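# Move the small box from desk to recessed shelf

## Task

Pick up the small cardboard box lying on the desk and set it down on a shelf of the shelving section at the far end of the aisle, specifically the section set deeper back than its neighbours. The box must rest on the shelf board itself rather than on top of a carton, and it must stay there without the robot holding it. The robot must not tip over or be left leaning, or the task fails.

## Robot and tools

ROBOT. A Hello Robot Stretch 4: an omni-wheel base, a vertical mast carrying a lift, one arm that telescopes straight forward, a wrist with yaw, pitch and roll, and a two-finger gripper. It stands about 1.6 m tall; the base rim lies within 0.23 m of the base origin. Loose objects may occasionally get nudged by something.

FRAMES. Base frame: origin on the floor below the base centre, x ahead, y to the left, z up. hand_pose is reported in this frame for a point between the open fingertips; with all wrist joints at zero its axes line up with the base frame, though the printed position can be slightly wrong. The odometry frame is where the base frame was when the scene began. base_odometry integrates wheel rotation only, so slip looks like motion; heading is in -3.142..3.142, left positive.

execute_actions. Argument actions: a list holding one action, or empty (empty just reports state and images). Argument cameras: list of names from head_camera, head_left_camera, head_right_camera, wrist_camera, all; omitted/null/["all"] gives all, [] gives none; an unknown name rejects the call. An action contains base, joints, or both, optionally pace and contact_limits; or it is {"end_of_arm": "enable_torque"} by itself, which re-powers any wrist or gripper motor that shut off, holding it in place. All motions in an action start at once and may finish at different moments.
- base: exactly one key, each a relative offset from where the base last measured itself, no turning except rotate_rad. translate_m: metres along x, forward positive, -2 to 2. strafe_m: metres sideways, left positive, -2 to 2. rotate_rad: radians, counter-clockwise seen from above positive, -3.2 to 3.2.
- joints: absolute targets keyed by name (not offsets). lift_m 0 to 1.2 m. arm_m extension 0 to 0.55 m. wrist_yaw_rad -1.134 to 4.276 (0 straight ahead, positive toward the left, 3.14 stowed back; over 3.4 the arm may obstruct). wrist_pitch_rad -1.117 to 4.259 (0 level, 1.57 pointing down). wrist_roll_rad -1.117 to 4.259 (0 fingers level; positive turns the gripper clockwise viewed from behind). gripper_m -0.038 to 0.141 m, the fingertip gap; negative means fingers pressing together. Done tolerances: ±0.004 for lift, arm, gripper; ±0.02 yaw and roll; ±0.05 pitch. A joint target past its range is clipped and run, with a note; any other out-of-range value or unknown key refuses the whole call.
- pace: "slow", "default", "fast", "max". Base speeds 0.1/0.3/0.4/0.6 m/s and turning 1/2/3/4 rad/s respectively; with the lift above 0.2 these are further limited, down to 0.3 m/s and 1 rad/s at lift 1.2. Each action may take at most 15 s.
- contact_limits: only key arm_m, 0 (most sensitive) to 0.75 (pushes hardest), default 0.5.
A joint or base omitted from an action may still be driving toward its earlier target without this showing in the statuses. If a result reports a stop, later execute_actions, wait and finished_scene calls in that same reply are skipped.

wait: seconds 0 to 10; commands nothing and returns state and images.
zoom_image: camera plus region [x0, y0, x1, y1] in pixels of that camera's latest full image, origin top-left, at most 504x504.
finished_scene: scene = the current scene number; ends it irreversibly after the last command settles and reports success. The goal must hold afterwards. Replying with no tool call ends everything.

CAMERAS. head_camera (420x560) sits atop the mast looking forward-down; turn the base to aim it. head_left_camera and head_right_camera are fisheyes (420x672) beside it, angled more steeply, showing base and arm. wrist_camera (616x392) looks along the fingers, tips near the picture bottom. Calibration is listed per camera; per-scene errors are small but grow for the wrist camera with arm pose.

RESULT LINES. base_status/joint_status: how each motion ended. done (for the base: the wheels turned the commanded amount, slip included); off_target (stopped short, may still push); contact_stop_at_<key> (hit something; that part goes slack, a slack lift may sag, slack wheels may roll); limit_stop_at_<name>; time_out; torque_fault (wrist/gripper motor went limp, send enable_torque). After these the old target is dropped. limit_stop_at_tilt: lean over 6 degrees, lift/arm/wheels go slack until it lessens. limit_stop_at_own_body: software prevented self-collision, common with pitch below -0.2 and roll below -0.4 or above 4; moving away is allowed. on_its_own lists uncommanded behaviour; its held at value is the target, not the position. lidar_m: 12 horizontal distances from the base origin, 30-degree sectors starting straight ahead and going counter-clockwise (4th left, 7th behind, 10th right); "-" is nothing seen or closer than 0.25 m; it sees from about 0.15 m up to robot height, may miss glass, thin legs, things behind. wrist_depth_mm: 7x7 grid of median depths, 100 to 2000 mm, read from the top left. turned_by_wheels vs turned_by_imu differing by over about 0.1 rad hints at a collision or slip, adding roughly their difference to heading error. base_tilt in degrees, forward and right positive, with a fixed bias up to about 1.5. motor_effort: percent of maximum, positive toward higher joint values, peak in brackets, noisy with fixed offsets; for wheel_0..wheel_2 positive turns the base right. A load in a level gripper shifts wrist pitch effort away from 0.

GRIPPING. Command gripper_m smaller than the object to grasp; going lower squeezes harder and pulls the object toward the wrist by up to a third of the shortfall. Position reading and done do not confirm a grasp; a firm squeeze at commands of 0 or more shows in gripper effort. Fingertips stuck on a surface: raise the lift. To unfold at scene start, send lift_m 0.4 with wrist_yaw_rad 0 together.

AVOID. Dropping, slamming or hard pushing. Don't drive or turn with over 1 kg held and arm_m above 0.2, especially fast. Steady pushes or pulls, a high gripper or a high contact limit can tip the robot. A level gripper holding over about 2 kg, or pressing the gripper into things, trips a torque fault. A changed base_tilt may mean a wheel is on something low. Release the box so it rests on its own before ending.

Each tool is called after "Emit:" as name([rows], argument=value, ...), one row to a line, values as JSON.

## Session

Emit:
execute_actions(actions=[])

Scene clock: 0.00 s.
base_odometry: x=+0.000 y=+0.000 heading=+0.000 (m, m, rad; odometry frame)
turned_by_wheels: +0.000 (rad since the last result)
turned_by_imu: +0.000 (rad since the last result)
base_tilt: forward=+0.2 right=-0.1 (deg)
lidar_m: 2.01 1.44 1.39 1.45 0.85 0.81 0.86 2.32 2.29 2.42 1.45 1.24
base_status: not commanded
joint_positions: lift_m=+0.267 arm_m=-0.002 wrist_yaw_rad=+3.199 wrist_pitch_rad=+0.007 wrist_roll_rad=-0.006 gripper_m=+0.057
joint_status: not commanded
motor_effort: lift_m=+19 arm_m=-1 wrist_yaw_rad=-1 wrist_pitch_rad=-8 wrist_roll_rad=+1 gripper_m=-4 wheel_0=+0 wheel_1=+0 wheel_2=+0 (%)
hand_pose: x=-0.1241 y=+0.0708 z=+0.4431 quat_wxyz=(-0.029, -0.003, -0.003, +1.000) (m; base frame)
wrist_depth_mm: - - 138 - 1756 1537 1366 / - - 138 - 1708 991 842 / - 111 140 1397 1708 1499 1397 / 147 143 213 - 1808 1576 1397 / 202 - - - 1708 1576 1366 / 200 1397 1229 1229 1160 1336 1336 / 198 960 976 - 1008 946 960
pictures: head_camera, head_left_camera, head_right_camera, wrist_camera
Images, in order (width x height): head_camera 420x560, head_left_camera 420x672, head_right_camera 420x672, wrist_camera 616x392.

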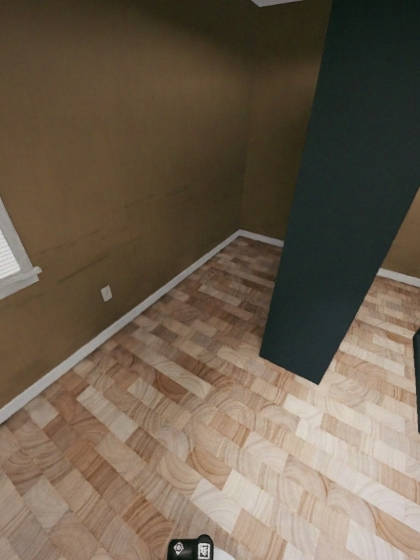

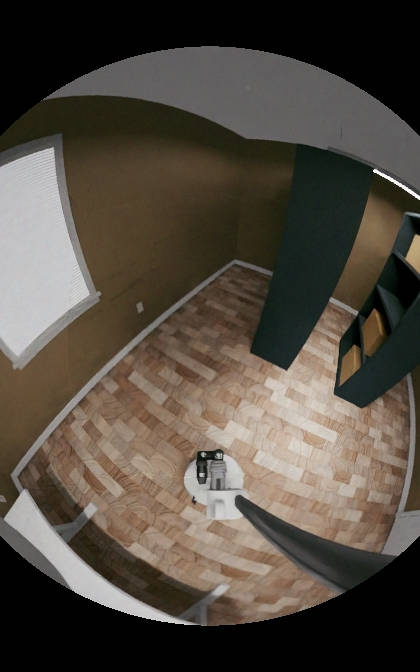

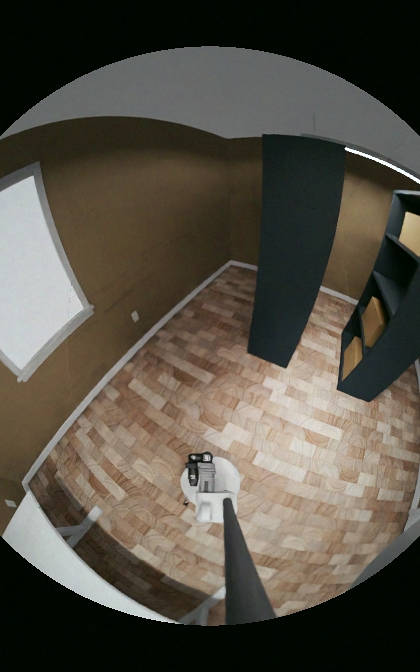

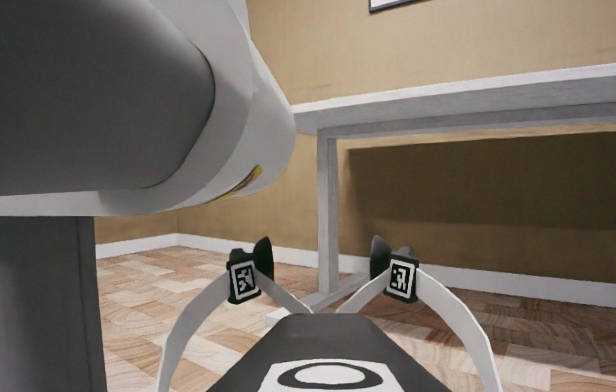

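Desk is behind. Turn around.

Emit:
execute_actions([
  {"base":{"rotate_rad":3.0},"joints":{"lift_m":0.9,"wrist_yaw_rad":0}},
])

Scene clock: 6.27 s.
base_odometry: x=+0.000 y=+0.000 heading=+3.000 (m, m, rad; odometry frame)
turned_by_wheels: +3.000 (rad since the last result)
turned_by_imu: +3.026 (rad since the last result)
base_tilt: forward=+0.2 right=-0.1 (deg)
lidar_m: 0.83 1.04 2.26 2.33 1.46 1.24 1.28 1.59 1.41 1.43 0.90 0.80
base_status: done
joint_positions: lift_m=+0.900 arm_m=-0.002 wrist_yaw_rad=+0.000 wrist_pitch_rad=+0.007 wrist_roll_rad=-0.006 gripper_m=+0.057
joint_status: all done
motor_effort: lift_m=+23(22) arm_m=-1(1) wrist_yaw_rad=-1(12) wrist_pitch_rad=-9(8) wrist_roll_rad=+1(1) gripper_m=-4(2) wheel_0=-1(7) wheel_1=+0(3) wheel_2=+0(8) (%)
hand_pose: x=+0.4574 y=-0.0873 z=+1.0759 quat_wxyz=(+1.000, -0.003, +0.003, +0.000) (m; base frame)
wrist_depth_mm: - 1921 1708 1464 1366 1281 1138 / - 1921 1708 1464 1397 1255 1160 / - 1921 1756 1537 1366 1281 1160 / - - 1708 1576 1430 1255 1160 / - - 1808 1537 1366 1281 1205 / - - 931 931 946 1060 1078 / - - 788 - 820 750 778
pictures: head_camera, head_left_camera, head_right_camera, wrist_camera
camera_calibration (this result's frames):
wrist_camera: T_world_to_cam=[[0.0225207, -0.999441, -0.024696, -0.0606194], [-0.0460957, 0.023638, -0.998657, 1.14105], [0.998683, 0.0236288, -0.0455376, -0.176219], [0, 0, 0, 1]] pos_world=[0.22995, -0.0833937, 1.13]
Images, in order (width x height): head_camera 420x560, head_left_camera 420x672, head_right_camera 420x672, wrist_camera 616x392.

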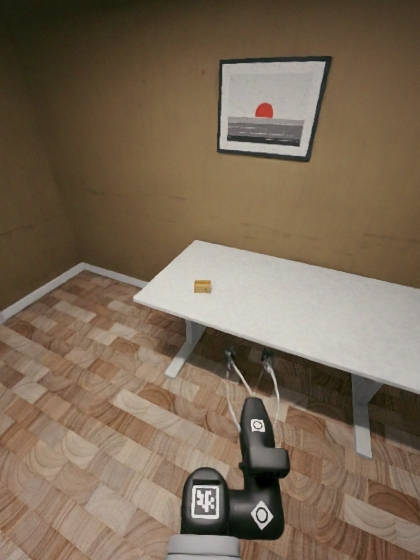

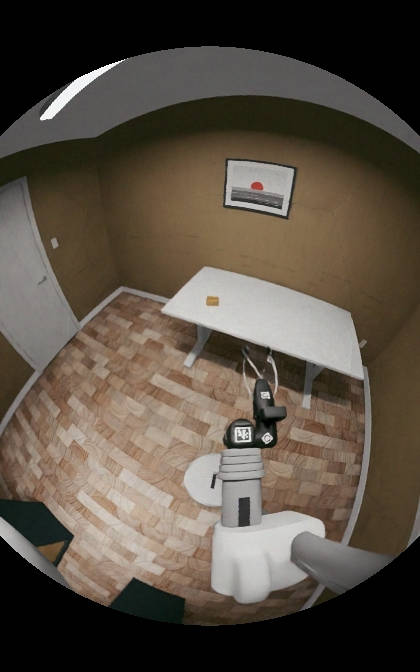

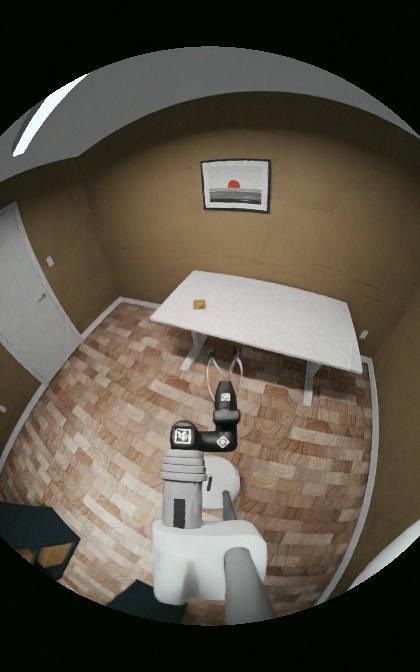

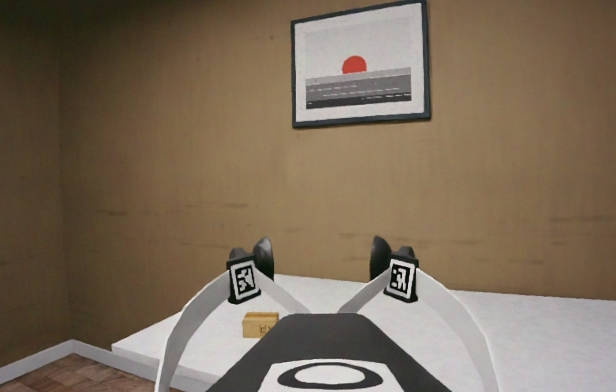

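Emit:
execute_actions([
  {"base":{"strafe_m":0.11},"joints":{"lift_m":0.66,"gripper_m":0.14,"arm_m":0.3}},
], cameras=["wrist_camera","head_camera"])

Emit:
execute_actions([
  {"base":{"translate_m":0.2},"joints":{"arm_m":0.4}},
], cameras=["wrist_camera","head_camera"])

Scene clock: 20.97 s.
base_odometry: x=-0.016 y=-0.109 heading=+3.000 (m, m, rad; odometry frame)
turned_by_wheels: +0.000 (rad since the last result)
turned_by_imu: +0.000 (rad since the last result)
base_tilt: forward=+0.2 right=-0.1 (deg)
lidar_m: 0.87 1.10 2.16 2.23 1.37 1.20 1.22 1.68 1.52 1.51 0.93 0.84
base_status: done
joint_positions: lift_m=+0.660 arm_m=+0.299 wrist_yaw_rad=+0.000 wrist_pitch_rad=+0.007 wrist_roll_rad=-0.006 gripper_m=+0.140
joint_status: all done
motor_effort: lift_m=+14(20) arm_m=+4(7) wrist_yaw_rad=+0(1) wrist_pitch_rad=-7(7) wrist_roll_rad=+1(1) gripper_m=-3(2) wheel_0=+0(9) wheel_1=-1(7) wheel_2=+0(1) (%)
hand_pose: x=+0.7587 y=-0.0874 z=+0.8366 quat_wxyz=(+1.000, -0.003, +0.003, +0.000) (m; base frame)
wrist_depth_mm: 1808 1576 1397 1255 1118 1025 960 / 1863 1618 1397 1229 1138 1042 960 / 1863 1661 1430 1281 1138 1042 976 / 1921 1618 1464 1255 1160 1060 960 / 1921 1618 842 707 809 668 750 / 1921 521 433 168 421 404 433 / 1808 1661 1537 - 342 330 322
pictures: head_camera, wrist_camera
camera_calibration (this result's frames):
wrist_camera: T_world_to_cam=[[0.0223611, -0.999445, -0.0246949, -0.0732393], [-0.0460446, 0.0236453, -0.998659, 0.915971], [0.998689, 0.0234682, -0.0454903, -0.488043], [0, 0, 0, 1]] pos_world=[0.531216, -0.0834036, 0.890733]
Images, in order (width x height): head_camera 420x560, wrist_camera 616x392.

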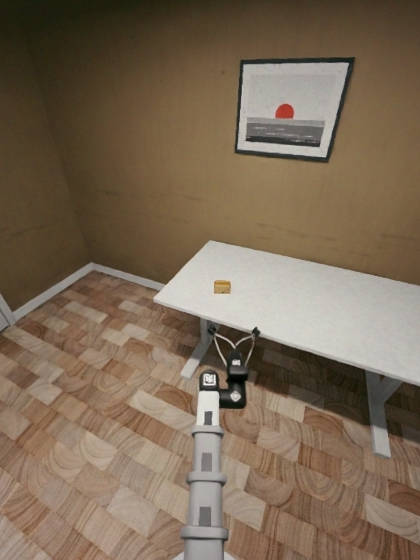

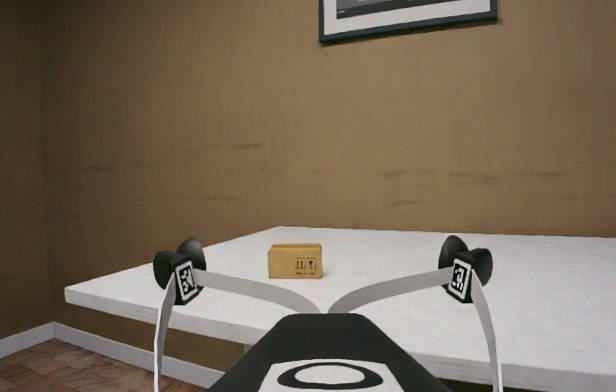

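Scene clock: 23.03 s.
base_odometry: x=-0.214 y=-0.081 heading=+3.000 (m, m, rad; odometry frame)
turned_by_wheels: +0.000 (rad since the last result)
turned_by_imu: -0.001 (rad since the last result)
base_tilt: forward=+0.2 right=-0.1 (deg)
lidar_m: 0.68 0.85 2.10 2.10 1.53 1.39 1.41 1.76 1.58 1.60 0.73 0.67
base_status: done
joint_positions: lift_m=+0.660 arm_m=+0.399 wrist_yaw_rad=+0.000 wrist_pitch_rad=+0.007 wrist_roll_rad=-0.006 gripper_m=+0.140
joint_status: all done
motor_effort: lift_m=+14(14) arm_m=+4(2) wrist_yaw_rad=-2(0) wrist_pitch_rad=-7(6) wrist_roll_rad=+1(1) gripper_m=-1(0) wheel_0=+2(3) wheel_1=-1(2) wheel_2=+0(11) (%)
hand_pose: x=+0.8587 y=-0.0874 z=+0.8366 quat_wxyz=(+1.000, -0.003, +0.003, +0.000) (m; base frame)
wrist_depth_mm: 1430 1205 1060 960 866 778 732 / 1397 1229 1060 946 878 768 741 / 1397 1229 1098 931 891 798 741 / 1366 1255 1078 976 878 798 741 / 1464 1281 831 820 798 661 723 / 1430 466 330 168 421 407 433 / 332 322 322 - 338 320 317
pictures: head_camera, wrist_camera
camera_calibration (this result's frames):
wrist_camera: T_world_to_cam=[[0.0223106, -0.999446, -0.0246948, -0.0754488], [-0.0460349, 0.0236477, -0.99866, 0.920555], [0.998691, 0.0234175, -0.0454818, -0.587996], [0, 0, 0, 1]] pos_world=[0.631287, -0.0834067, 0.890715]
Images, in order (width x height): head_camera 420x560, wrist_camera 616x392.

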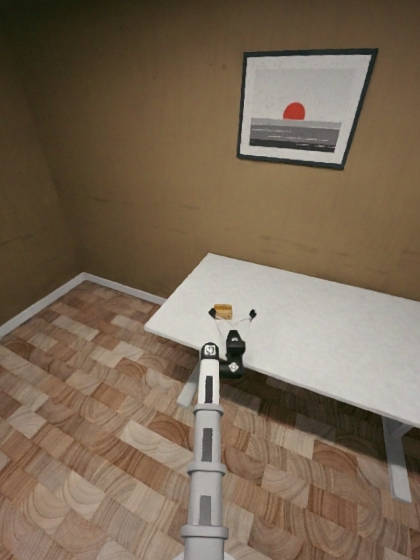

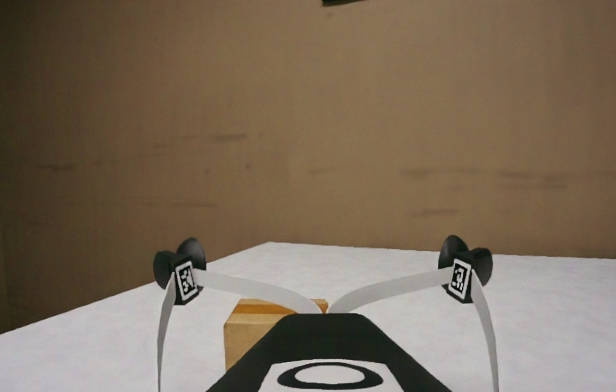

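Emit:
execute_actions([
  {"base":{"strafe_m":0.035},"joints":{"lift_m":0.585}},
], cameras=["wrist_camera"])

Scene clock: 30.13 s.
base_odometry: x=-0.219 y=-0.115 heading=+3.000 (m, m, rad; odometry frame)
turned_by_wheels: +0.000 (rad since the last result)
turned_by_imu: +0.000 (rad since the last result)
base_tilt: forward=+0.2 right=-0.1 (deg)
lidar_m: 0.77 0.88 2.06 2.08 1.49 1.38 1.39 1.81 1.61 1.63 0.75 0.67
base_status: done
joint_positions: lift_m=+0.585 arm_m=+0.399 wrist_yaw_rad=+0.000 wrist_pitch_rad=+0.007 wrist_roll_rad=-0.006 gripper_m=+0.140
joint_status: all done
motor_effort: lift_m=+14(15) arm_m=+4(4) wrist_yaw_rad=-1(2) wrist_pitch_rad=-7(8) wrist_roll_rad=+1(1) gripper_m=+0(0) wheel_0=+0(7) wheel_1=+0(6) wheel_2=+0(1) (%)
hand_pose: x=+0.8587 y=-0.0874 z=+0.7616 quat_wxyz=(+1.000, -0.003, +0.003, +0.000) (m; base frame)
wrist_depth_mm: 1397 1255 1078 960 866 788 732 / 1397 1205 1078 960 866 798 732 / 1397 1229 1078 991 878 798 750 / 1397 1281 1098 976 878 798 750 / 1430 466 466 294 392 370 418 / 253 257 238 168 234 226 242 / 185 179 192 - 188 178 -
pictures: wrist_camera
camera_calibration (this result's frames):
wrist_camera: T_world_to_cam=[[0.0223052, -0.999446, -0.0246947, -0.0772978], [-0.0460349, 0.0236479, -0.99866, 0.845665], [0.998691, 0.0234121, -0.0454819, -0.59141], [0, 0, 0, 1]] pos_world=[0.63129, -0.083407, 0.815724]
Images, in order (width x height): wrist_camera 616x392.

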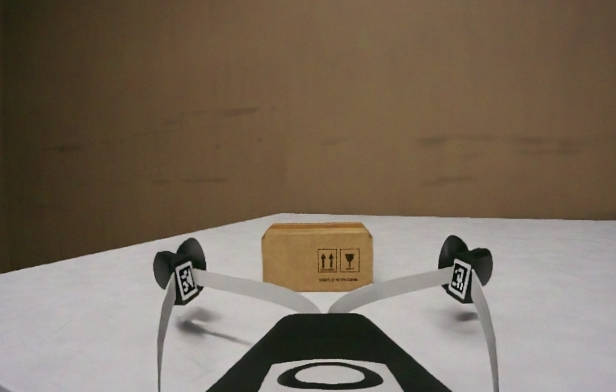

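Emit:
execute_actions([
  {"joints":{"arm_m":0.495}},
], cameras=["wrist_camera"])

Emit:
execute_actions([
  {"joints":{"gripper_m":0.055}},
], cameras=["wrist_camera"])

Emit:
execute_actions([
  {"joints":{"lift_m":0.75}},
], cameras=["wrist_camera","head_camera"])

Scene clock: 36.10 s.
base_odometry: x=-0.218 y=-0.115 heading=+3.000 (m, m, rad; odometry frame)
turned_by_wheels: +0.000 (rad since the last result)
turned_by_imu: +0.025 (rad since the last result)
base_tilt: forward=+0.2 right=-0.1 (deg)
lidar_m: 0.76 0.88 2.06 2.12 1.50 1.36 1.40 1.77 1.62 1.14 0.76 0.68
base_status: not commanded
joint_positions: lift_m=+0.585 arm_m=+0.418 wrist_yaw_rad=+0.000 wrist_pitch_rad=+0.007 wrist_roll_rad=-0.005 gripper_m=+0.140
joint_status: arm_m contact_stop (moved +0.019 of +0.096)
on_its_own: arm_m is slack since a contact_stop (your +0.495 is given up)
motor_effort: lift_m=+17(17) arm_m=+0(24) wrist_yaw_rad=+1(77) wrist_pitch_rad=-7(29) wrist_roll_rad=+0(1) gripper_m=-1(1) wheel_0=-1(11) wheel_1=+1(10) wheel_2=-2(12) (%)
hand_pose: x=+0.8773 y=-0.0875 z=+0.7614 quat_wxyz=(+1.000, -0.003, +0.003, +0.000) (m; base frame)
wrist_depth_mm: 1499 1255 1078 960 866 778 732 / 1499 1229 1118 976 878 809 732 / 1430 1255 1098 976 878 788 741 / 1464 1281 1098 991 866 798 750 / 1537 462 455 298 274 368 415 / 252 256 239 168 232 225 241 / 185 179 191 - 187 177 -
pictures: wrist_camera
camera_calibration (this result's frames):
wrist_camera: T_world_to_cam=[[0.0219803, -0.999444, -0.0250659, -0.0772412], [-0.0460895, 0.0240323, -0.998648, 0.846363], [0.998695, 0.0231059, -0.0455357, -0.609901], [0, 0, 0, 1]] pos_world=[0.649812, -0.083446, 0.815511]
Images, in order (width x height): wrist_camera 616x392.

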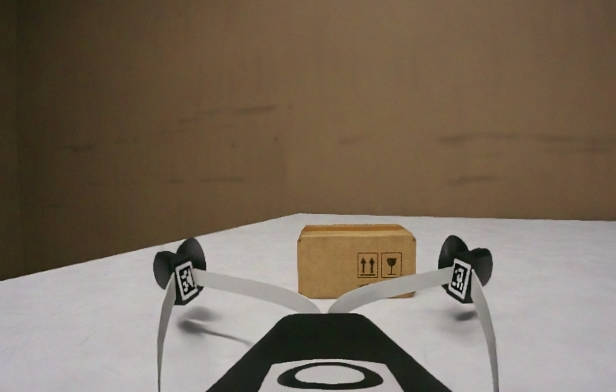

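not run: a stop came earlier in this reply.

not run: a stop came earlier in this reply.

Emit:
execute_actions([
  {"base":{"rotate_rad":-0.03},"joints":{"lift_m":0.70,"wrist_pitch_rad":0.6,"arm_m":0.40}},
], cameras=["wrist_camera","head_camera"])

Scene clock: 44.10 s.
torque_fault: wrist_pitch_rad switched itself off since the last result.
base_odometry: x=-0.219 y=-0.115 heading=+2.970 (m, m, rad; odometry frame)
turned_by_wheels: -0.030 (rad since the last result)
turned_by_imu: -0.030 (rad since the last result)
base_tilt: forward=+0.2 right=-0.1 (deg)
lidar_m: 0.78 0.87 2.05 2.09 1.49 1.37 1.39 1.81 1.63 1.63 0.76 0.69
base_status: done
joint_positions: lift_m=+0.700 arm_m=+0.401 wrist_yaw_rad=+0.002 wrist_pitch_rad=+0.504 wrist_roll_rad=-0.006 gripper_m=+0.140
joint_status: wrist_pitch_rad torque_fault (moved +0.497 of +0.593); the others done
on_its_own: wrist_pitch_rad is off since a torque_fault, until you send "end_of_arm": "enable_torque" (your +0.600 is given up)
motor_effort: lift_m=+15(23) arm_m=-4(7) wrist_yaw_rad=-6(31) wrist_pitch_rad=-1(93) wrist_roll_rad=+1(1) gripper_m=+0(1) wheel_0=+2(5) wheel_1=-2(5) wheel_2=+3(9) (%)
hand_pose: x=+0.8245 y=-0.0869 z=+0.7393 quat_wxyz=(+0.968, -0.003, +0.249, +0.002) (m; base frame)
wrist_depth_mm: 1205 1078 976 891 809 741 691 / 1336 1205 991 699 676 676 676 / 1499 469 459 322 442 442 439 / 349 347 343 315 320 329 325 / 273 273 271 270 265 253 259 / 224 225 216 167 213 209 216 / 991 198 197 - 193 186 -
pictures: head_camera, wrist_camera
camera_calibration (this result's frames):
wrist_camera: T_world_to_cam=[[0.00990982, -0.999433, -0.0321875, -0.0608226], [-0.516682, 0.0224413, -0.855883, 1.10416], [0.85612, 0.0251123, -0.516166, -0.0926219], [0, 0, 0, 1]] pos_world=[0.650399, -0.083241, 0.895269]
Images, in order (width x height): head_camera 420x560, wrist_camera 616x392.

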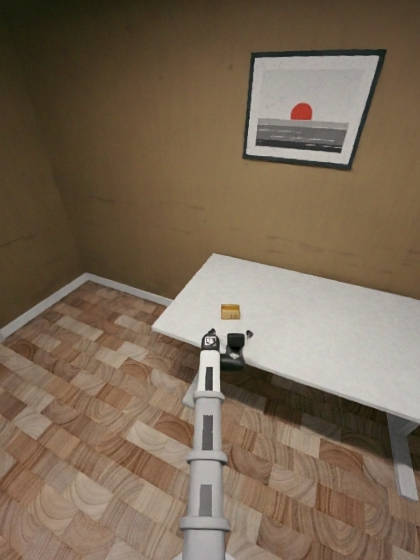

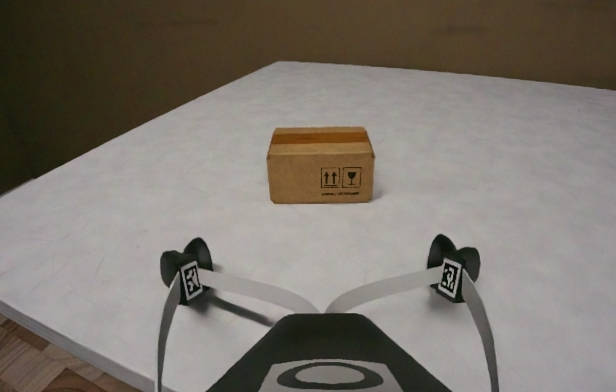

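Emit:
execute_actions([
  {"end_of_arm":"enable_torque"},
], cameras=[])

Emit:
execute_actions([
  {"joints":{"lift_m":0.82}},
], cameras=[])

Emit:
execute_actions([
  {"joints":{"arm_m":0.53,"wrist_pitch_rad":0.5}},
], cameras=["wrist_camera"])

Scene clock: 51.70 s.
base_odometry: x=-0.219 y=-0.115 heading=+2.970 (m, m, rad; odometry frame)
turned_by_wheels: +0.000 (rad since the last result)
turned_by_imu: +0.000 (rad since the last result)
base_tilt: forward=+0.2 right=-0.1 (deg)
lidar_m: 0.75 0.87 2.06 2.06 1.50 1.38 1.39 1.81 1.59 1.65 0.77 0.66
base_status: not commanded
joint_positions: lift_m=+0.700 arm_m=+0.401 wrist_yaw_rad=+0.002 wrist_pitch_rad=+0.504 wrist_roll_rad=-0.006 gripper_m=+0.140
joint_status: not commanded
end_of_arm: enable_torque: each motor that was off is on again
on_its_own: wrist_pitch_rad is held at +0.504, not at your +0.600, since a torque_fault
motor_effort: lift_m=+14(15) arm_m=-4(4) wrist_yaw_rad=-7(5) wrist_pitch_rad=-1(1) wrist_roll_rad=+1(1) gripper_m=-2(3) wheel_0=+1(2) wheel_1=-2(2) wheel_2=+3(3) (%)
hand_pose: x=+0.8245 y=-0.0869 z=+0.7393 quat_wxyz=(+0.968, -0.003, +0.249, +0.002) (m; base frame)
wrist_depth_mm: 1255 1098 976 891 798 732 668 / 1366 1205 991 683 676 676 676 / 1537 473 459 322 439 439 439 / 351 345 340 314 319 329 325 / 274 273 271 268 265 253 258 / 224 225 217 166 212 208 216 / 960 198 196 - 193 186 -
pictures: none
No camera images: the call's "cameras" was empty. Leave "cameras" out to get every camera's image.

Scene clock: 53.23 s.
base_odometry: x=-0.219 y=-0.115 heading=+2.970 (m, m, rad; odometry frame)
turned_by_wheels: +0.000 (rad since the last result)
turned_by_imu: +0.000 (rad since the last result)
base_tilt: forward=+0.2 right=-0.1 (deg)
lidar_m: 0.70 0.87 2.05 2.09 1.49 1.39 1.37 1.82 1.61 1.64 0.75 0.69
base_status: not commanded
joint_positions: lift_m=+0.820 arm_m=+0.401 wrist_yaw_rad=+0.000 wrist_pitch_rad=+0.505 wrist_roll_rad=-0.006 gripper_m=+0.140
joint_status: all done
on_its_own: wrist_pitch_rad is held at +0.504, not at your +0.600, since a torque_fault
motor_effort: lift_m=+23(25) arm_m=-4(4) wrist_yaw_rad=-2(6) wrist_pitch_rad=-6(6) wrist_roll_rad=+1(1) gripper_m=+1(0) wheel_0=+2(2) wheel_1=-1(2) wheel_2=+2(3) (%)
hand_pose: x=+0.8241 y=-0.0873 z=+0.8582 quat_wxyz=(+0.968, -0.003, +0.250, +0.001) (m; base frame)
wrist_depth_mm: 1205 1078 991 891 788 732 683 / 1366 1182 1042 960 866 778 715 / 1537 1336 1160 759 741 741 732 / 1708 1499 569 569 559 549 539 / 1661 459 452 377 445 418 433 / 373 377 362 168 357 349 359 / 327 320 332 - 325 314 314
pictures: none
No camera images: the call's "cameras" was empty. Leave "cameras" out to get every camera's image.

Scene clock: 54.67 s.
base_odometry: x=-0.219 y=-0.115 heading=+2.970 (m, m, rad; odometry frame)
turned_by_wheels: +0.000 (rad since the last result)
turned_by_imu: +0.000 (rad since the last result)
base_tilt: forward=+0.1 right=-0.1 (deg)
lidar_m: 0.71 0.86 2.06 2.08 1.52 1.37 1.37 1.81 1.61 1.64 0.75 0.66
base_status: not commanded
joint_positions: lift_m=+0.820 arm_m=+0.529 wrist_yaw_rad=+0.000 wrist_pitch_rad=+0.502 wrist_roll_rad=-0.006 gripper_m=+0.140
joint_status: all done
motor_effort: lift_m=+23(23) arm_m=+4(9) wrist_yaw_rad=+0(0) wrist_pitch_rad=-7(4) wrist_roll_rad=+1(1) gripper_m=+2(2) wheel_0=+2(2) wheel_1=-2(2) wheel_2=+2(3) (%)
hand_pose: x=+0.9531 y=-0.0874 z=+0.8590 quat_wxyz=(+0.969, -0.003, +0.248, +0.001) (m; base frame)
wrist_depth_mm: 1042 960 820 768 707 634 591 / 1160 1042 904 798 741 676 627 / 1308 1138 1008 768 759 707 668 / 1499 1281 574 564 569 559 544 / 1661 462 462 455 445 421 436 / 392 379 366 168 351 351 357 / 329 320 330 - 324 314 314
pictures: wrist_camera
camera_calibration (this result's frames):
wrist_camera: T_world_to_cam=[[0.00799484, -0.99945, -0.0321721, -0.0569292], [-0.51517, 0.0234581, -0.856767, 1.2725], [0.857051, 0.0234238, -0.514699, -0.143121], [0, 0, 0, 1]] pos_world=[0.778669, -0.0833959, 1.01474]
Images, in order (width x height): wrist_camera 616x392.

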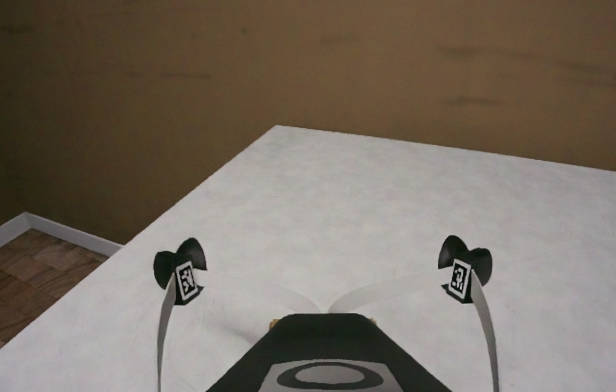

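Emit:
execute_actions([
  {"joints":{"lift_m":0.725},"pace":"slow"},
], cameras=["wrist_camera","head_camera"])

Scene clock: 60.63 s.
base_odometry: x=-0.219 y=-0.115 heading=+2.970 (m, m, rad; odometry frame)
turned_by_wheels: +0.000 (rad since the last result)
turned_by_imu: +0.000 (rad since the last result)
base_tilt: forward=+0.2 right=-0.1 (deg)
lidar_m: 0.70 0.88 2.05 2.09 1.49 1.38 1.38 1.79 1.62 1.64 0.75 0.67
base_status: not commanded
joint_positions: lift_m=+0.725 arm_m=+0.529 wrist_yaw_rad=+0.000 wrist_pitch_rad=+0.502 wrist_roll_rad=-0.006 gripper_m=+0.140
joint_status: all done
motor_effort: lift_m=+14(19) arm_m=+4(4) wrist_yaw_rad=-1(2) wrist_pitch_rad=-8(8) wrist_roll_rad=+2(1) gripper_m=+0(2) wheel_0=+1(2) wheel_1=-2(1) wheel_2=+2(2) (%)
hand_pose: x=+0.9531 y=-0.0874 z=+0.7648 quat_wxyz=(+0.969, -0.003, +0.248, +0.001) (m; base frame)
wrist_depth_mm: 1060 946 842 759 699 634 591 / 1160 1025 904 788 723 668 634 / 1336 1138 525 517 508 500 500 / 1499 394 389 387 379 377 373 / 312 312 297 230 249 285 296 / 255 255 240 168 211 237 244 / 223 216 224 - 220 214 -
pictures: head_camera, wrist_camera
camera_calibration (this result's frames):
wrist_camera: T_world_to_cam=[[0.00799471, -0.99945, -0.0321722, -0.0599616], [-0.51517, 0.0234583, -0.856767, 1.19174], [0.857051, 0.0234237, -0.514699, -0.191639], [0, 0, 0, 1]] pos_world=[0.778671, -0.0833959, 0.920475]
Images, in order (width x height): head_camera 420x560, wrist_camera 616x392.

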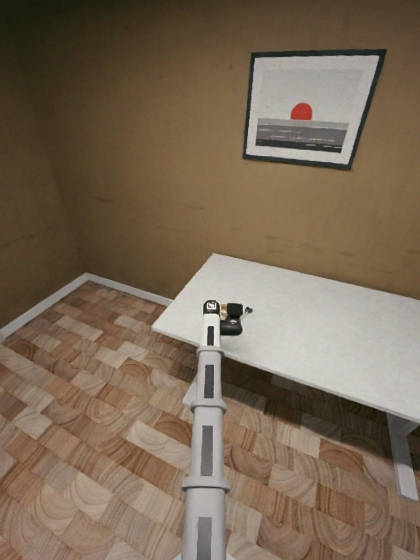

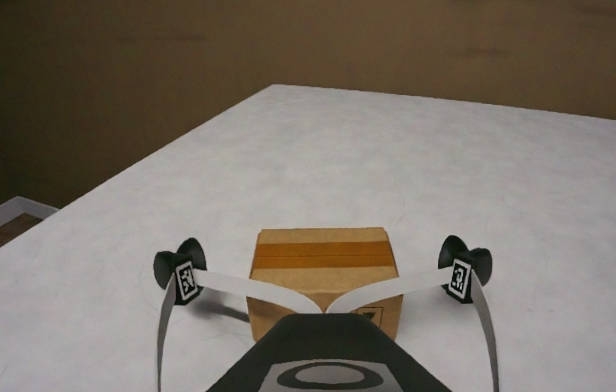

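Emit:
execute_actions([
  {"joints":{"gripper_m":0.05}},
], cameras=[])

Emit:
execute_actions([
  {"joints":{"lift_m":0.85,"arm_m":0.1}},
], cameras=["wrist_camera","head_camera"])

Scene clock: 66.37 s.
base_odometry: x=-0.219 y=-0.115 heading=+2.970 (m, m, rad; odometry frame)
turned_by_wheels: +0.000 (rad since the last result)
turned_by_imu: +0.000 (rad since the last result)
base_tilt: forward=+0.2 right=-0.2 (deg)
lidar_m: 0.69 0.89 2.06 2.10 1.50 1.38 1.40 1.81 1.60 1.63 0.77 0.68
base_status: not commanded
joint_positions: lift_m=+0.725 arm_m=+0.529 wrist_yaw_rad=+0.000 wrist_pitch_rad=+0.502 wrist_roll_rad=-0.006 gripper_m=+0.050
joint_status: all done
motor_effort: lift_m=+14(14) arm_m=+4(4) wrist_yaw_rad=+0(2) wrist_pitch_rad=-8(8) wrist_roll_rad=+1(1) gripper_m=-19(19) wheel_0=+2(2) wheel_1=-1(2) wheel_2=+2(2) (%)
hand_pose: x=+0.9530 y=-0.0874 z=+0.7647 quat_wxyz=(+0.969, -0.003, +0.249, +0.001) (m; base frame)
wrist_depth_mm: 1078 946 842 768 683 634 591 / 1182 1025 904 788 715 661 627 / 1336 1160 525 508 500 504 500 / 1537 392 389 384 377 373 370 / 310 309 296 221 218 298 294 / 253 256 200 190 194 232 243 / 222 216 224 - 220 211 -
pictures: none
No camera images: the call's "cameras" was empty. Leave "cameras" out to get every camera's image.

Scene clock: 68.73 s.
base_odometry: x=-0.219 y=-0.115 heading=+2.970 (m, m, rad; odometry frame)
turned_by_wheels: +0.000 (rad since the last result)
turned_by_imu: +0.000 (rad since the last result)
base_tilt: forward=+0.2 right=-0.1 (deg)
lidar_m: 0.70 0.89 2.05 2.08 1.51 1.38 1.39 1.81 1.61 1.63 0.77 0.69
base_status: not commanded
joint_positions: lift_m=+0.850 arm_m=+0.101 wrist_yaw_rad=+0.000 wrist_pitch_rad=+0.503 wrist_roll_rad=-0.006 gripper_m=+0.050
joint_status: all done
motor_effort: lift_m=+23(24) arm_m=-4(5) wrist_yaw_rad=+0(0) wrist_pitch_rad=-11(9) wrist_roll_rad=+1(1) gripper_m=-19(17) wheel_0=+2(2) wheel_1=-2(2) wheel_2=+2(3) (%)
hand_pose: x=+0.5244 y=-0.0874 z=+0.8888 quat_wxyz=(+0.969, -0.003, +0.249, +0.001) (m; base frame)
wrist_depth_mm: 1618 1397 1308 1182 1078 960 904 / 1808 1618 1397 1229 1138 1042 976 / 1921 1756 854 842 820 820 809 / - 715 627 627 627 609 603 / 1708 1708 539 221 220 488 480 / 1397 1366 200 191 193 415 407 / 1182 1160 1182 - 1160 1118 1118
pictures: head_camera, wrist_camera
camera_calibration (this result's frames):
wrist_camera: T_world_to_cam=[[0.00772509, -0.999452, -0.0321795, -0.0524583], [-0.515967, 0.0235818, -0.856284, 1.07712], [0.856574, 0.0232184, -0.515502, 0.24053], [0, 0, 0, 1]] pos_world=[0.350133, -0.0834147, 1.04463]
Images, in order (width x height): head_camera 420x560, wrist_camera 616x392.

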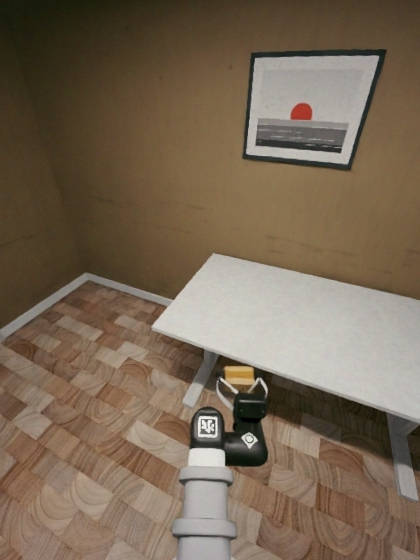

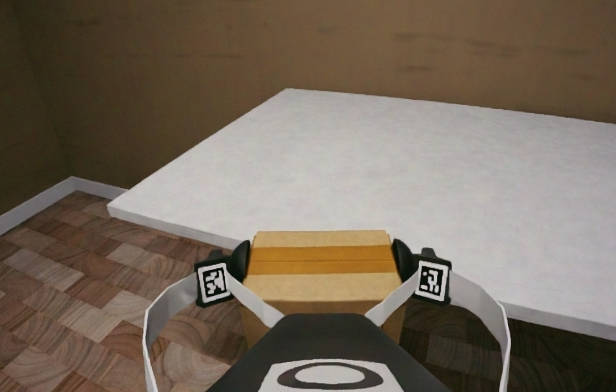

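Emit:
execute_actions([
  {"base":{"rotate_rad":2.7},"joints":{"wrist_pitch_rad":0.0}},
], cameras=["head_camera","head_left_camera"])

Scene clock: 77.50 s.
base_odometry: x=-0.218 y=-0.115 heading=-0.613 (m, m, rad; odometry frame)
turned_by_wheels: +2.700 (rad since the last result)
turned_by_imu: +2.723 (rad since the last result)
base_tilt: forward=+0.2 right=-0.1 (deg)
lidar_m: 1.36 1.41 1.73 1.60 1.09 0.75 0.67 0.70 2.01 2.05 2.13 1.46
base_status: done
joint_positions: lift_m=+0.850 arm_m=+0.101 wrist_yaw_rad=+0.000 wrist_pitch_rad=+0.004 wrist_roll_rad=-0.006 gripper_m=+0.050
joint_status: all done
motor_effort: lift_m=+23(23) arm_m=-4(4) wrist_yaw_rad=-3(3) wrist_pitch_rad=-12(16) wrist_roll_rad=+1(1) gripper_m=-18(19) wheel_0=+0(6) wheel_1=-1(7) wheel_2=-1(9) (%)
hand_pose: x=+0.5601 y=-0.0874 z=+1.0268 quat_wxyz=(+1.000, -0.003, +0.002, +0.000) (m; base frame)
wrist_depth_mm: - 1042 1078 - 1464 1098 - / - 1042 1060 - 1618 1098 1078 / - 1042 1078 - - 1098 1098 / - 1060 1042 - - 1118 1160 / - 1098 1078 221 220 1118 - / - 1078 200 191 193 1138 - / - 1078 1098 - 1182 1138 1983
pictures: head_camera, head_left_camera
Images, in order (width x height): head_camera 420x560, head_left_camera 420x672.

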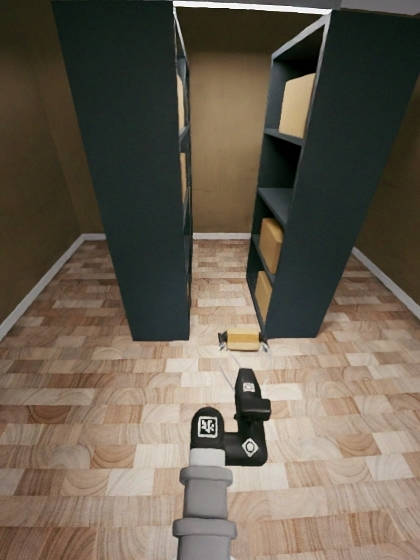

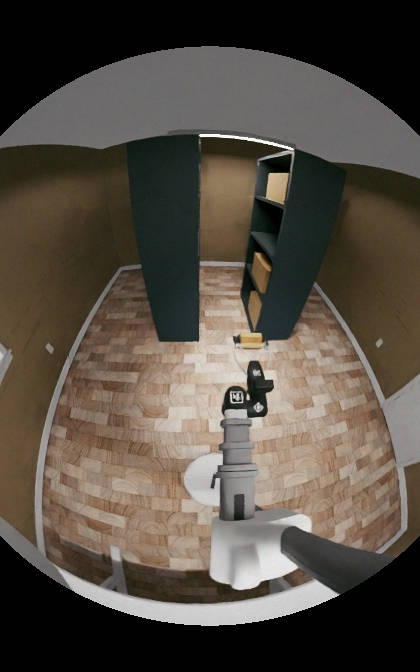

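Emit:
execute_actions([
  {"base":{"strafe_m":-0.147},"joints":{"arm_m":0.0}},
], cameras=[])

Emit:
execute_actions([
  {"base":{"translate_m":1.0}},
])

Scene clock: 89.50 s.
base_odometry: x=-0.303 y=-0.236 heading=-0.613 (m, m, rad; odometry frame)
turned_by_wheels: +0.000 (rad since the last result)
turned_by_imu: -0.001 (rad since the last result)
base_tilt: forward=+0.2 right=-0.2 (deg)
lidar_m: 1.41 1.44 1.90 1.74 1.10 0.73 0.67 0.70 2.03 1.91 1.98 1.46
base_status: done
joint_positions: lift_m=+0.850 arm_m=+0.001 wrist_yaw_rad=+0.000 wrist_pitch_rad=+0.003 wrist_roll_rad=-0.006 gripper_m=+0.050
joint_status: all done
motor_effort: lift_m=+23(23) arm_m=-4(4) wrist_yaw_rad=+2(2) wrist_pitch_rad=-12(12) wrist_roll_rad=+1(1) gripper_m=-19(18) wheel_0=+0(7) wheel_1=+0(7) wheel_2=+0(1) (%)
hand_pose: x=+0.4601 y=-0.0875 z=+1.0269 quat_wxyz=(+1.000, -0.003, +0.002, +0.000) (m; base frame)
wrist_depth_mm: 1138 1138 1863 - 1205 1205 - / 1138 1138 1921 - 1205 1255 - / 1138 1182 - - 1205 1205 - / 1182 1138 - - 1255 1205 - / 1160 1160 1160 222 219 1281 - / - 1182 200 191 194 1255 - / - 1205 1537 - 1281 1281 -
pictures: none
No camera images: the call's "cameras" was empty. Leave "cameras" out to get every camera's image.

Scene clock: 94.30 s.
base_odometry: x=+0.515 y=-0.811 heading=-0.613 (m, m, rad; odometry frame)
turned_by_wheels: +0.000 (rad since the last result)
turned_by_imu: -0.004 (rad since the last result)
base_tilt: forward=+0.2 right=-0.1 (deg)
lidar_m: 0.96 0.48 0.52 1.86 1.89 1.80 1.69 2.56 1.98 1.87 0.62 0.49
base_status: done
joint_positions: lift_m=+0.850 arm_m=+0.001 wrist_yaw_rad=+0.000 wrist_pitch_rad=+0.003 wrist_roll_rad=-0.006 gripper_m=+0.050
joint_status: not commanded
motor_effort: lift_m=+23(23) arm_m=-4(4) wrist_yaw_rad=+0(0) wrist_pitch_rad=-11(12) wrist_roll_rad=+1(1) gripper_m=-16(16) wheel_0=+1(5) wheel_1=+0(2) wheel_2=+2(11) (%)
hand_pose: x=+0.4601 y=-0.0874 z=+1.0269 quat_wxyz=(+1.000, -0.003, +0.002, +0.000) (m; base frame)
wrist_depth_mm: 788 960 1983 - 891 831 788 / 931 1042 - - 1098 1060 854 / 627 976 - - 1118 1098 866 / 634 960 - - 1078 1078 854 / 676 1025 1430 222 218 424 404 / 1042 1078 201 191 194 338 282 / 1042 1078 1983 - 615 525 530
pictures: head_camera, head_left_camera, head_right_camera, wrist_camera
camera_calibration (this result's frames):
wrist_camera: T_world_to_cam=[[0.0223572, -0.99945, -0.0244943, -0.062095], [-0.0427188, 0.023523, -0.99881, 1.09082], [0.998837, 0.023377, -0.0421694, -0.184712], [0, 0, 0, 1]] pos_world=[0.232484, -0.0834022, 1.08021]
Images, in order (width x height): head_camera 420x560, head_left_camera 420x672, head_right_camera 420x672, wrist_camera 616x392.

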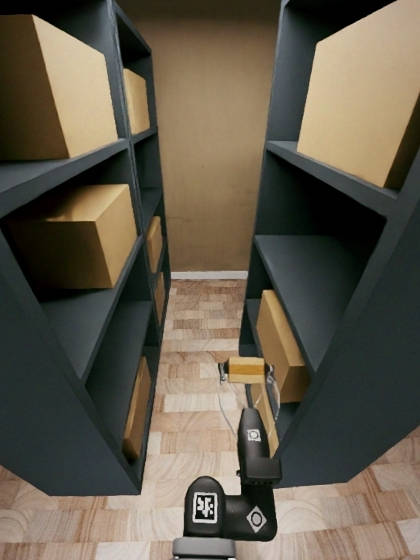

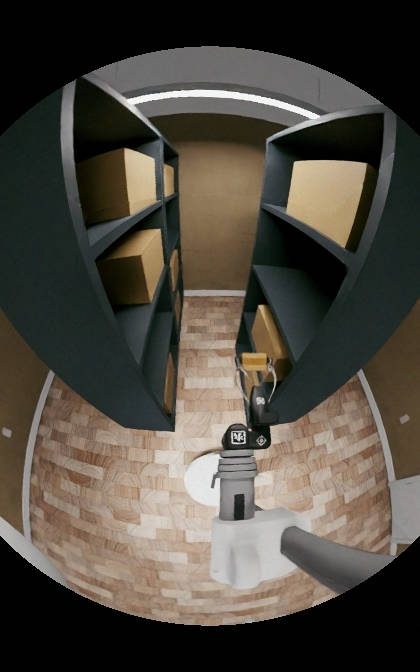

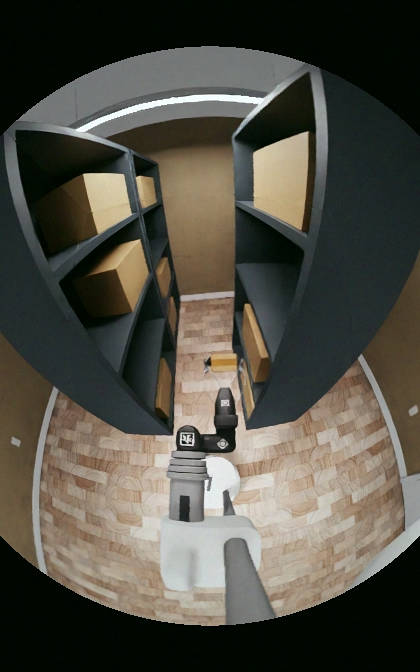

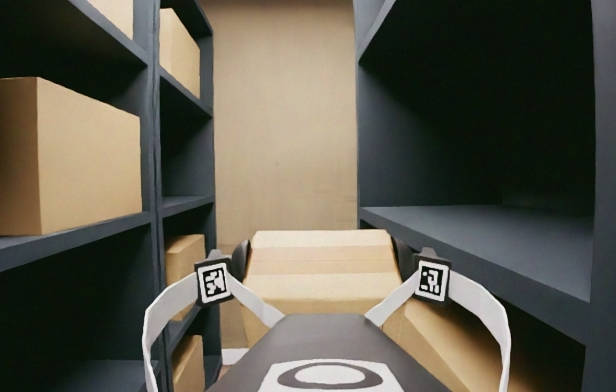

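Emit:
execute_actions([
  {"base":{"translate_m":0.8}},
], cameras=["head_camera","head_right_camera"])

Scene clock: 117.50 s.
base_odometry: x=+1.169 y=-1.271 heading=-0.613 (m, m, rad; odometry frame)
turned_by_wheels: +0.000 (rad since the last result)
turned_by_imu: -0.004 (rad since the last result)
base_tilt: forward=+0.2 right=-0.1 (deg)
lidar_m: 1.45 0.53 0.37 0.33 0.35 0.44 3.32 0.39 0.26 0.25 0.25 0.32
base_status: done
joint_positions: lift_m=+0.850 arm_m=+0.001 wrist_yaw_rad=+0.000 wrist_pitch_rad=+0.003 wrist_roll_rad=-0.006 gripper_m=+0.050
joint_status: not commanded
motor_effort: lift_m=+23(23) arm_m=-4(4) wrist_yaw_rad=+0(0) wrist_pitch_rad=-12(12) wrist_roll_rad=+1(1) gripper_m=-18(17) wheel_0=+2(6) wheel_1=-1(4) wheel_2=+0(9) (%)
hand_pose: x=+0.4601 y=-0.0874 z=+1.0269 quat_wxyz=(+1.000, -0.003, +0.002, +0.000) (m; base frame)
wrist_depth_mm: 798 1160 1255 1281 1229 270 271 / 1138 1160 1229 1255 1281 273 272 / 1182 1205 1255 1281 1281 273 276 / 1160 1205 1281 1336 1308 277 276 / 1182 1205 1281 221 219 277 281 / 788 991 200 191 194 241 232 / 691 991 1281 - 1366 285 -
pictures: head_camera, head_right_camera
Images, in order (width x height): head_camera 420x560, head_right_camera 420x672.

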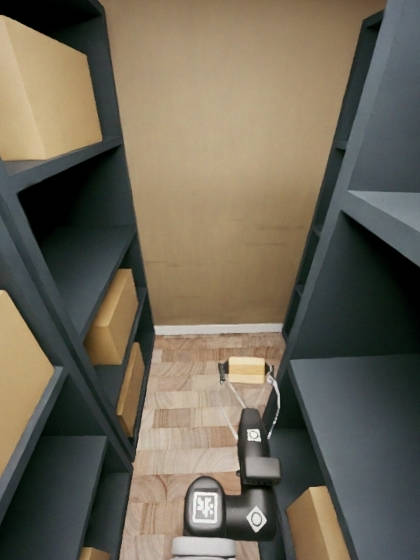

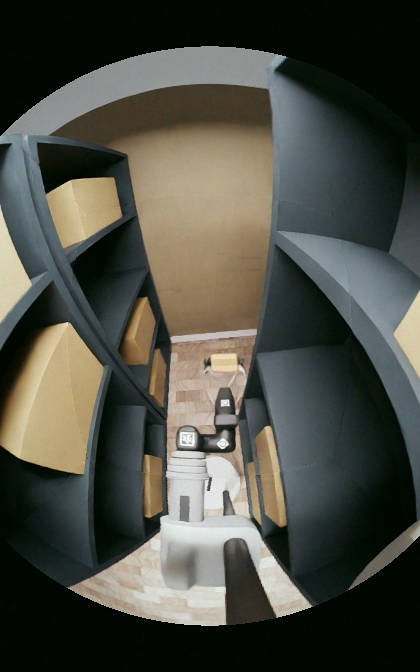

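Emit:
execute_actions([
  {"base":{"strafe_m":0.04}},
], cameras=[])

Emit:
execute_actions([
  {"base":{"translate_m":0.8}},
], cameras=["head_right_camera"])

Scene clock: 124.40 s.
base_odometry: x=+1.192 y=-1.238 heading=-0.613 (m, m, rad; odometry frame)
turned_by_wheels: +0.000 (rad since the last result)
turned_by_imu: +0.000 (rad since the last result)
base_tilt: forward=+0.2 right=-0.1 (deg)
lidar_m: 1.45 0.49 0.30 0.29 0.29 0.39 3.32 0.45 0.29 0.28 0.29 0.38
base_status: done
joint_positions: lift_m=+0.850 arm_m=+0.001 wrist_yaw_rad=+0.000 wrist_pitch_rad=+0.003 wrist_roll_rad=-0.006 gripper_m=+0.050
joint_status: not commanded
motor_effort: lift_m=+23(23) arm_m=-4(4) wrist_yaw_rad=+0(1) wrist_pitch_rad=-10(11) wrist_roll_rad=+1(1) gripper_m=-17(19) wheel_0=+1(8) wheel_1=-1(6) wheel_2=+0(2) (%)
hand_pose: x=+0.4601 y=-0.0874 z=+1.0269 quat_wxyz=(+1.000, -0.003, +0.002, +0.000) (m; base frame)
wrist_depth_mm: 788 1138 1255 1281 1308 1229 268 / 1182 1160 1255 1255 1255 1229 270 / 1205 1182 1229 1308 1308 1205 271 / 1160 1182 1255 1308 1281 1281 276 / 1160 1205 1255 222 220 1255 274 / 759 917 200 191 195 289 257 / 634 891 1308 - 1366 1308 281
pictures: none
No camera images: the call's "cameras" was empty. Leave "cameras" out to get every camera's image.

Scene clock: 128.53 s.
base_odometry: x=+1.847 y=-1.699 heading=-0.613 (m, m, rad; odometry frame)
turned_by_wheels: +0.000 (rad since the last result)
turned_by_imu: -0.003 (rad since the last result)
base_tilt: forward=+0.2 right=-0.1 (deg)
lidar_m: 0.65 0.58 0.38 0.35 0.36 0.49 1.15 0.36 0.33 0.67 0.69 0.69
base_status: done
joint_positions: lift_m=+0.850 arm_m=+0.001 wrist_yaw_rad=+0.000 wrist_pitch_rad=+0.003 wrist_roll_rad=-0.006 gripper_m=+0.050
joint_status: not commanded
motor_effort: lift_m=+23(23) arm_m=-4(4) wrist_yaw_rad=-2(1) wrist_pitch_rad=-11(11) wrist_roll_rad=+1(1) gripper_m=-18(18) wheel_0=+1(5) wheel_1=+1(6) wheel_2=+2(8) (%)
hand_pose: x=+0.4601 y=-0.0874 z=+1.0269 quat_wxyz=(+1.000, -0.003, +0.002, +0.000) (m; base frame)
wrist_depth_mm: 433 436 449 452 455 466 477 / 430 439 445 459 462 466 477 / 439 445 452 459 466 473 480 / 439 449 455 462 466 480 484 / 442 452 455 221 220 477 488 / 449 455 200 191 194 484 492 / 452 462 459 - 488 496 496
pictures: head_right_camera
Images, in order (width x height): head_right_camera 420x672.

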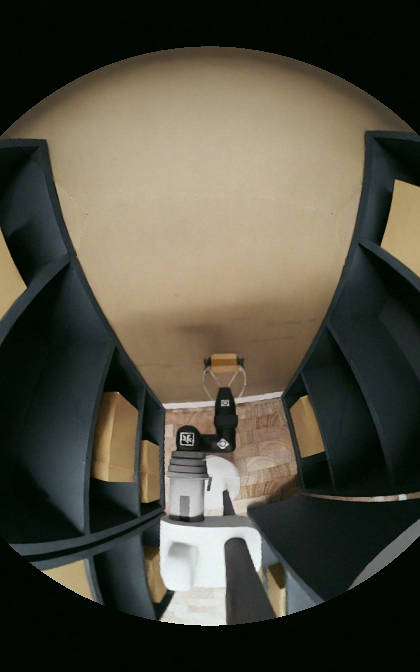

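Emit:
execute_actions([
  {"base":{"rotate_rad":-1.571}},
], cameras=["head_camera","wrist_camera"])

Scene clock: 136.83 s.
base_odometry: x=+1.847 y=-1.699 heading=-2.183 (m, m, rad; odometry frame)
turned_by_wheels: -1.571 (rad since the last result)
turned_by_imu: -1.585 (rad since the last result)
base_tilt: forward=+0.2 right=-0.1 (deg)
lidar_m: 0.66 0.69 0.70 0.66 0.57 0.40 0.34 0.36 0.49 1.17 0.34 0.35
base_status: done
joint_positions: lift_m=+0.850 arm_m=+0.001 wrist_yaw_rad=+0.000 wrist_pitch_rad=+0.003 wrist_roll_rad=-0.006 gripper_m=+0.050
joint_status: not commanded
motor_effort: lift_m=+22(22) arm_m=-4(4) wrist_yaw_rad=+1(2) wrist_pitch_rad=-10(12) wrist_roll_rad=+1(1) gripper_m=-18(18) wheel_0=+1(8) wheel_1=+1(10) wheel_2=+2(7) (%)
hand_pose: x=+0.4601 y=-0.0875 z=+1.0269 quat_wxyz=(+1.000, -0.003, +0.002, +0.000) (m; base frame)
wrist_depth_mm: 788 788 831 798 469 296 - / 891 891 917 917 469 298 221 / 891 917 917 917 477 304 224 / 904 917 904 946 477 306 225 / 530 535 469 220 220 287 226 / 904 904 200 191 195 255 225 / 917 931 946 - 442 306 -
pictures: head_camera, wrist_camera
camera_calibration (this result's frames):
wrist_camera: T_world_to_cam=[[0.0221359, -0.999455, -0.0244916, -0.0620586], [-0.0427114, 0.0235298, -0.99881, 1.09087], [0.998842, 0.0231556, -0.0421673, -0.18471], [0, 0, 0, 1]] pos_world=[0.232463, -0.0834155, 1.08026]
Images, in order (width x height): head_camera 420x560, wrist_camera 616x392.

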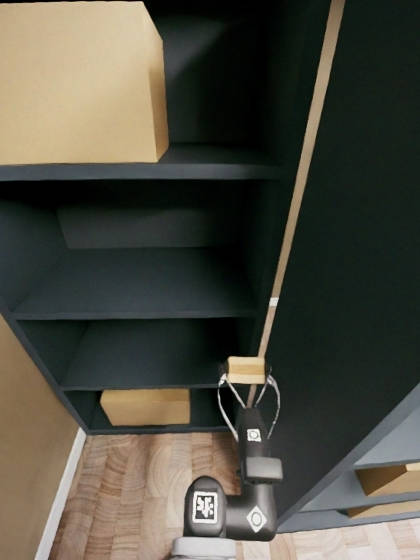

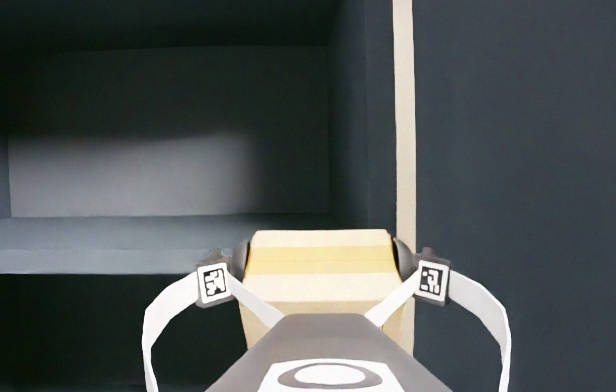

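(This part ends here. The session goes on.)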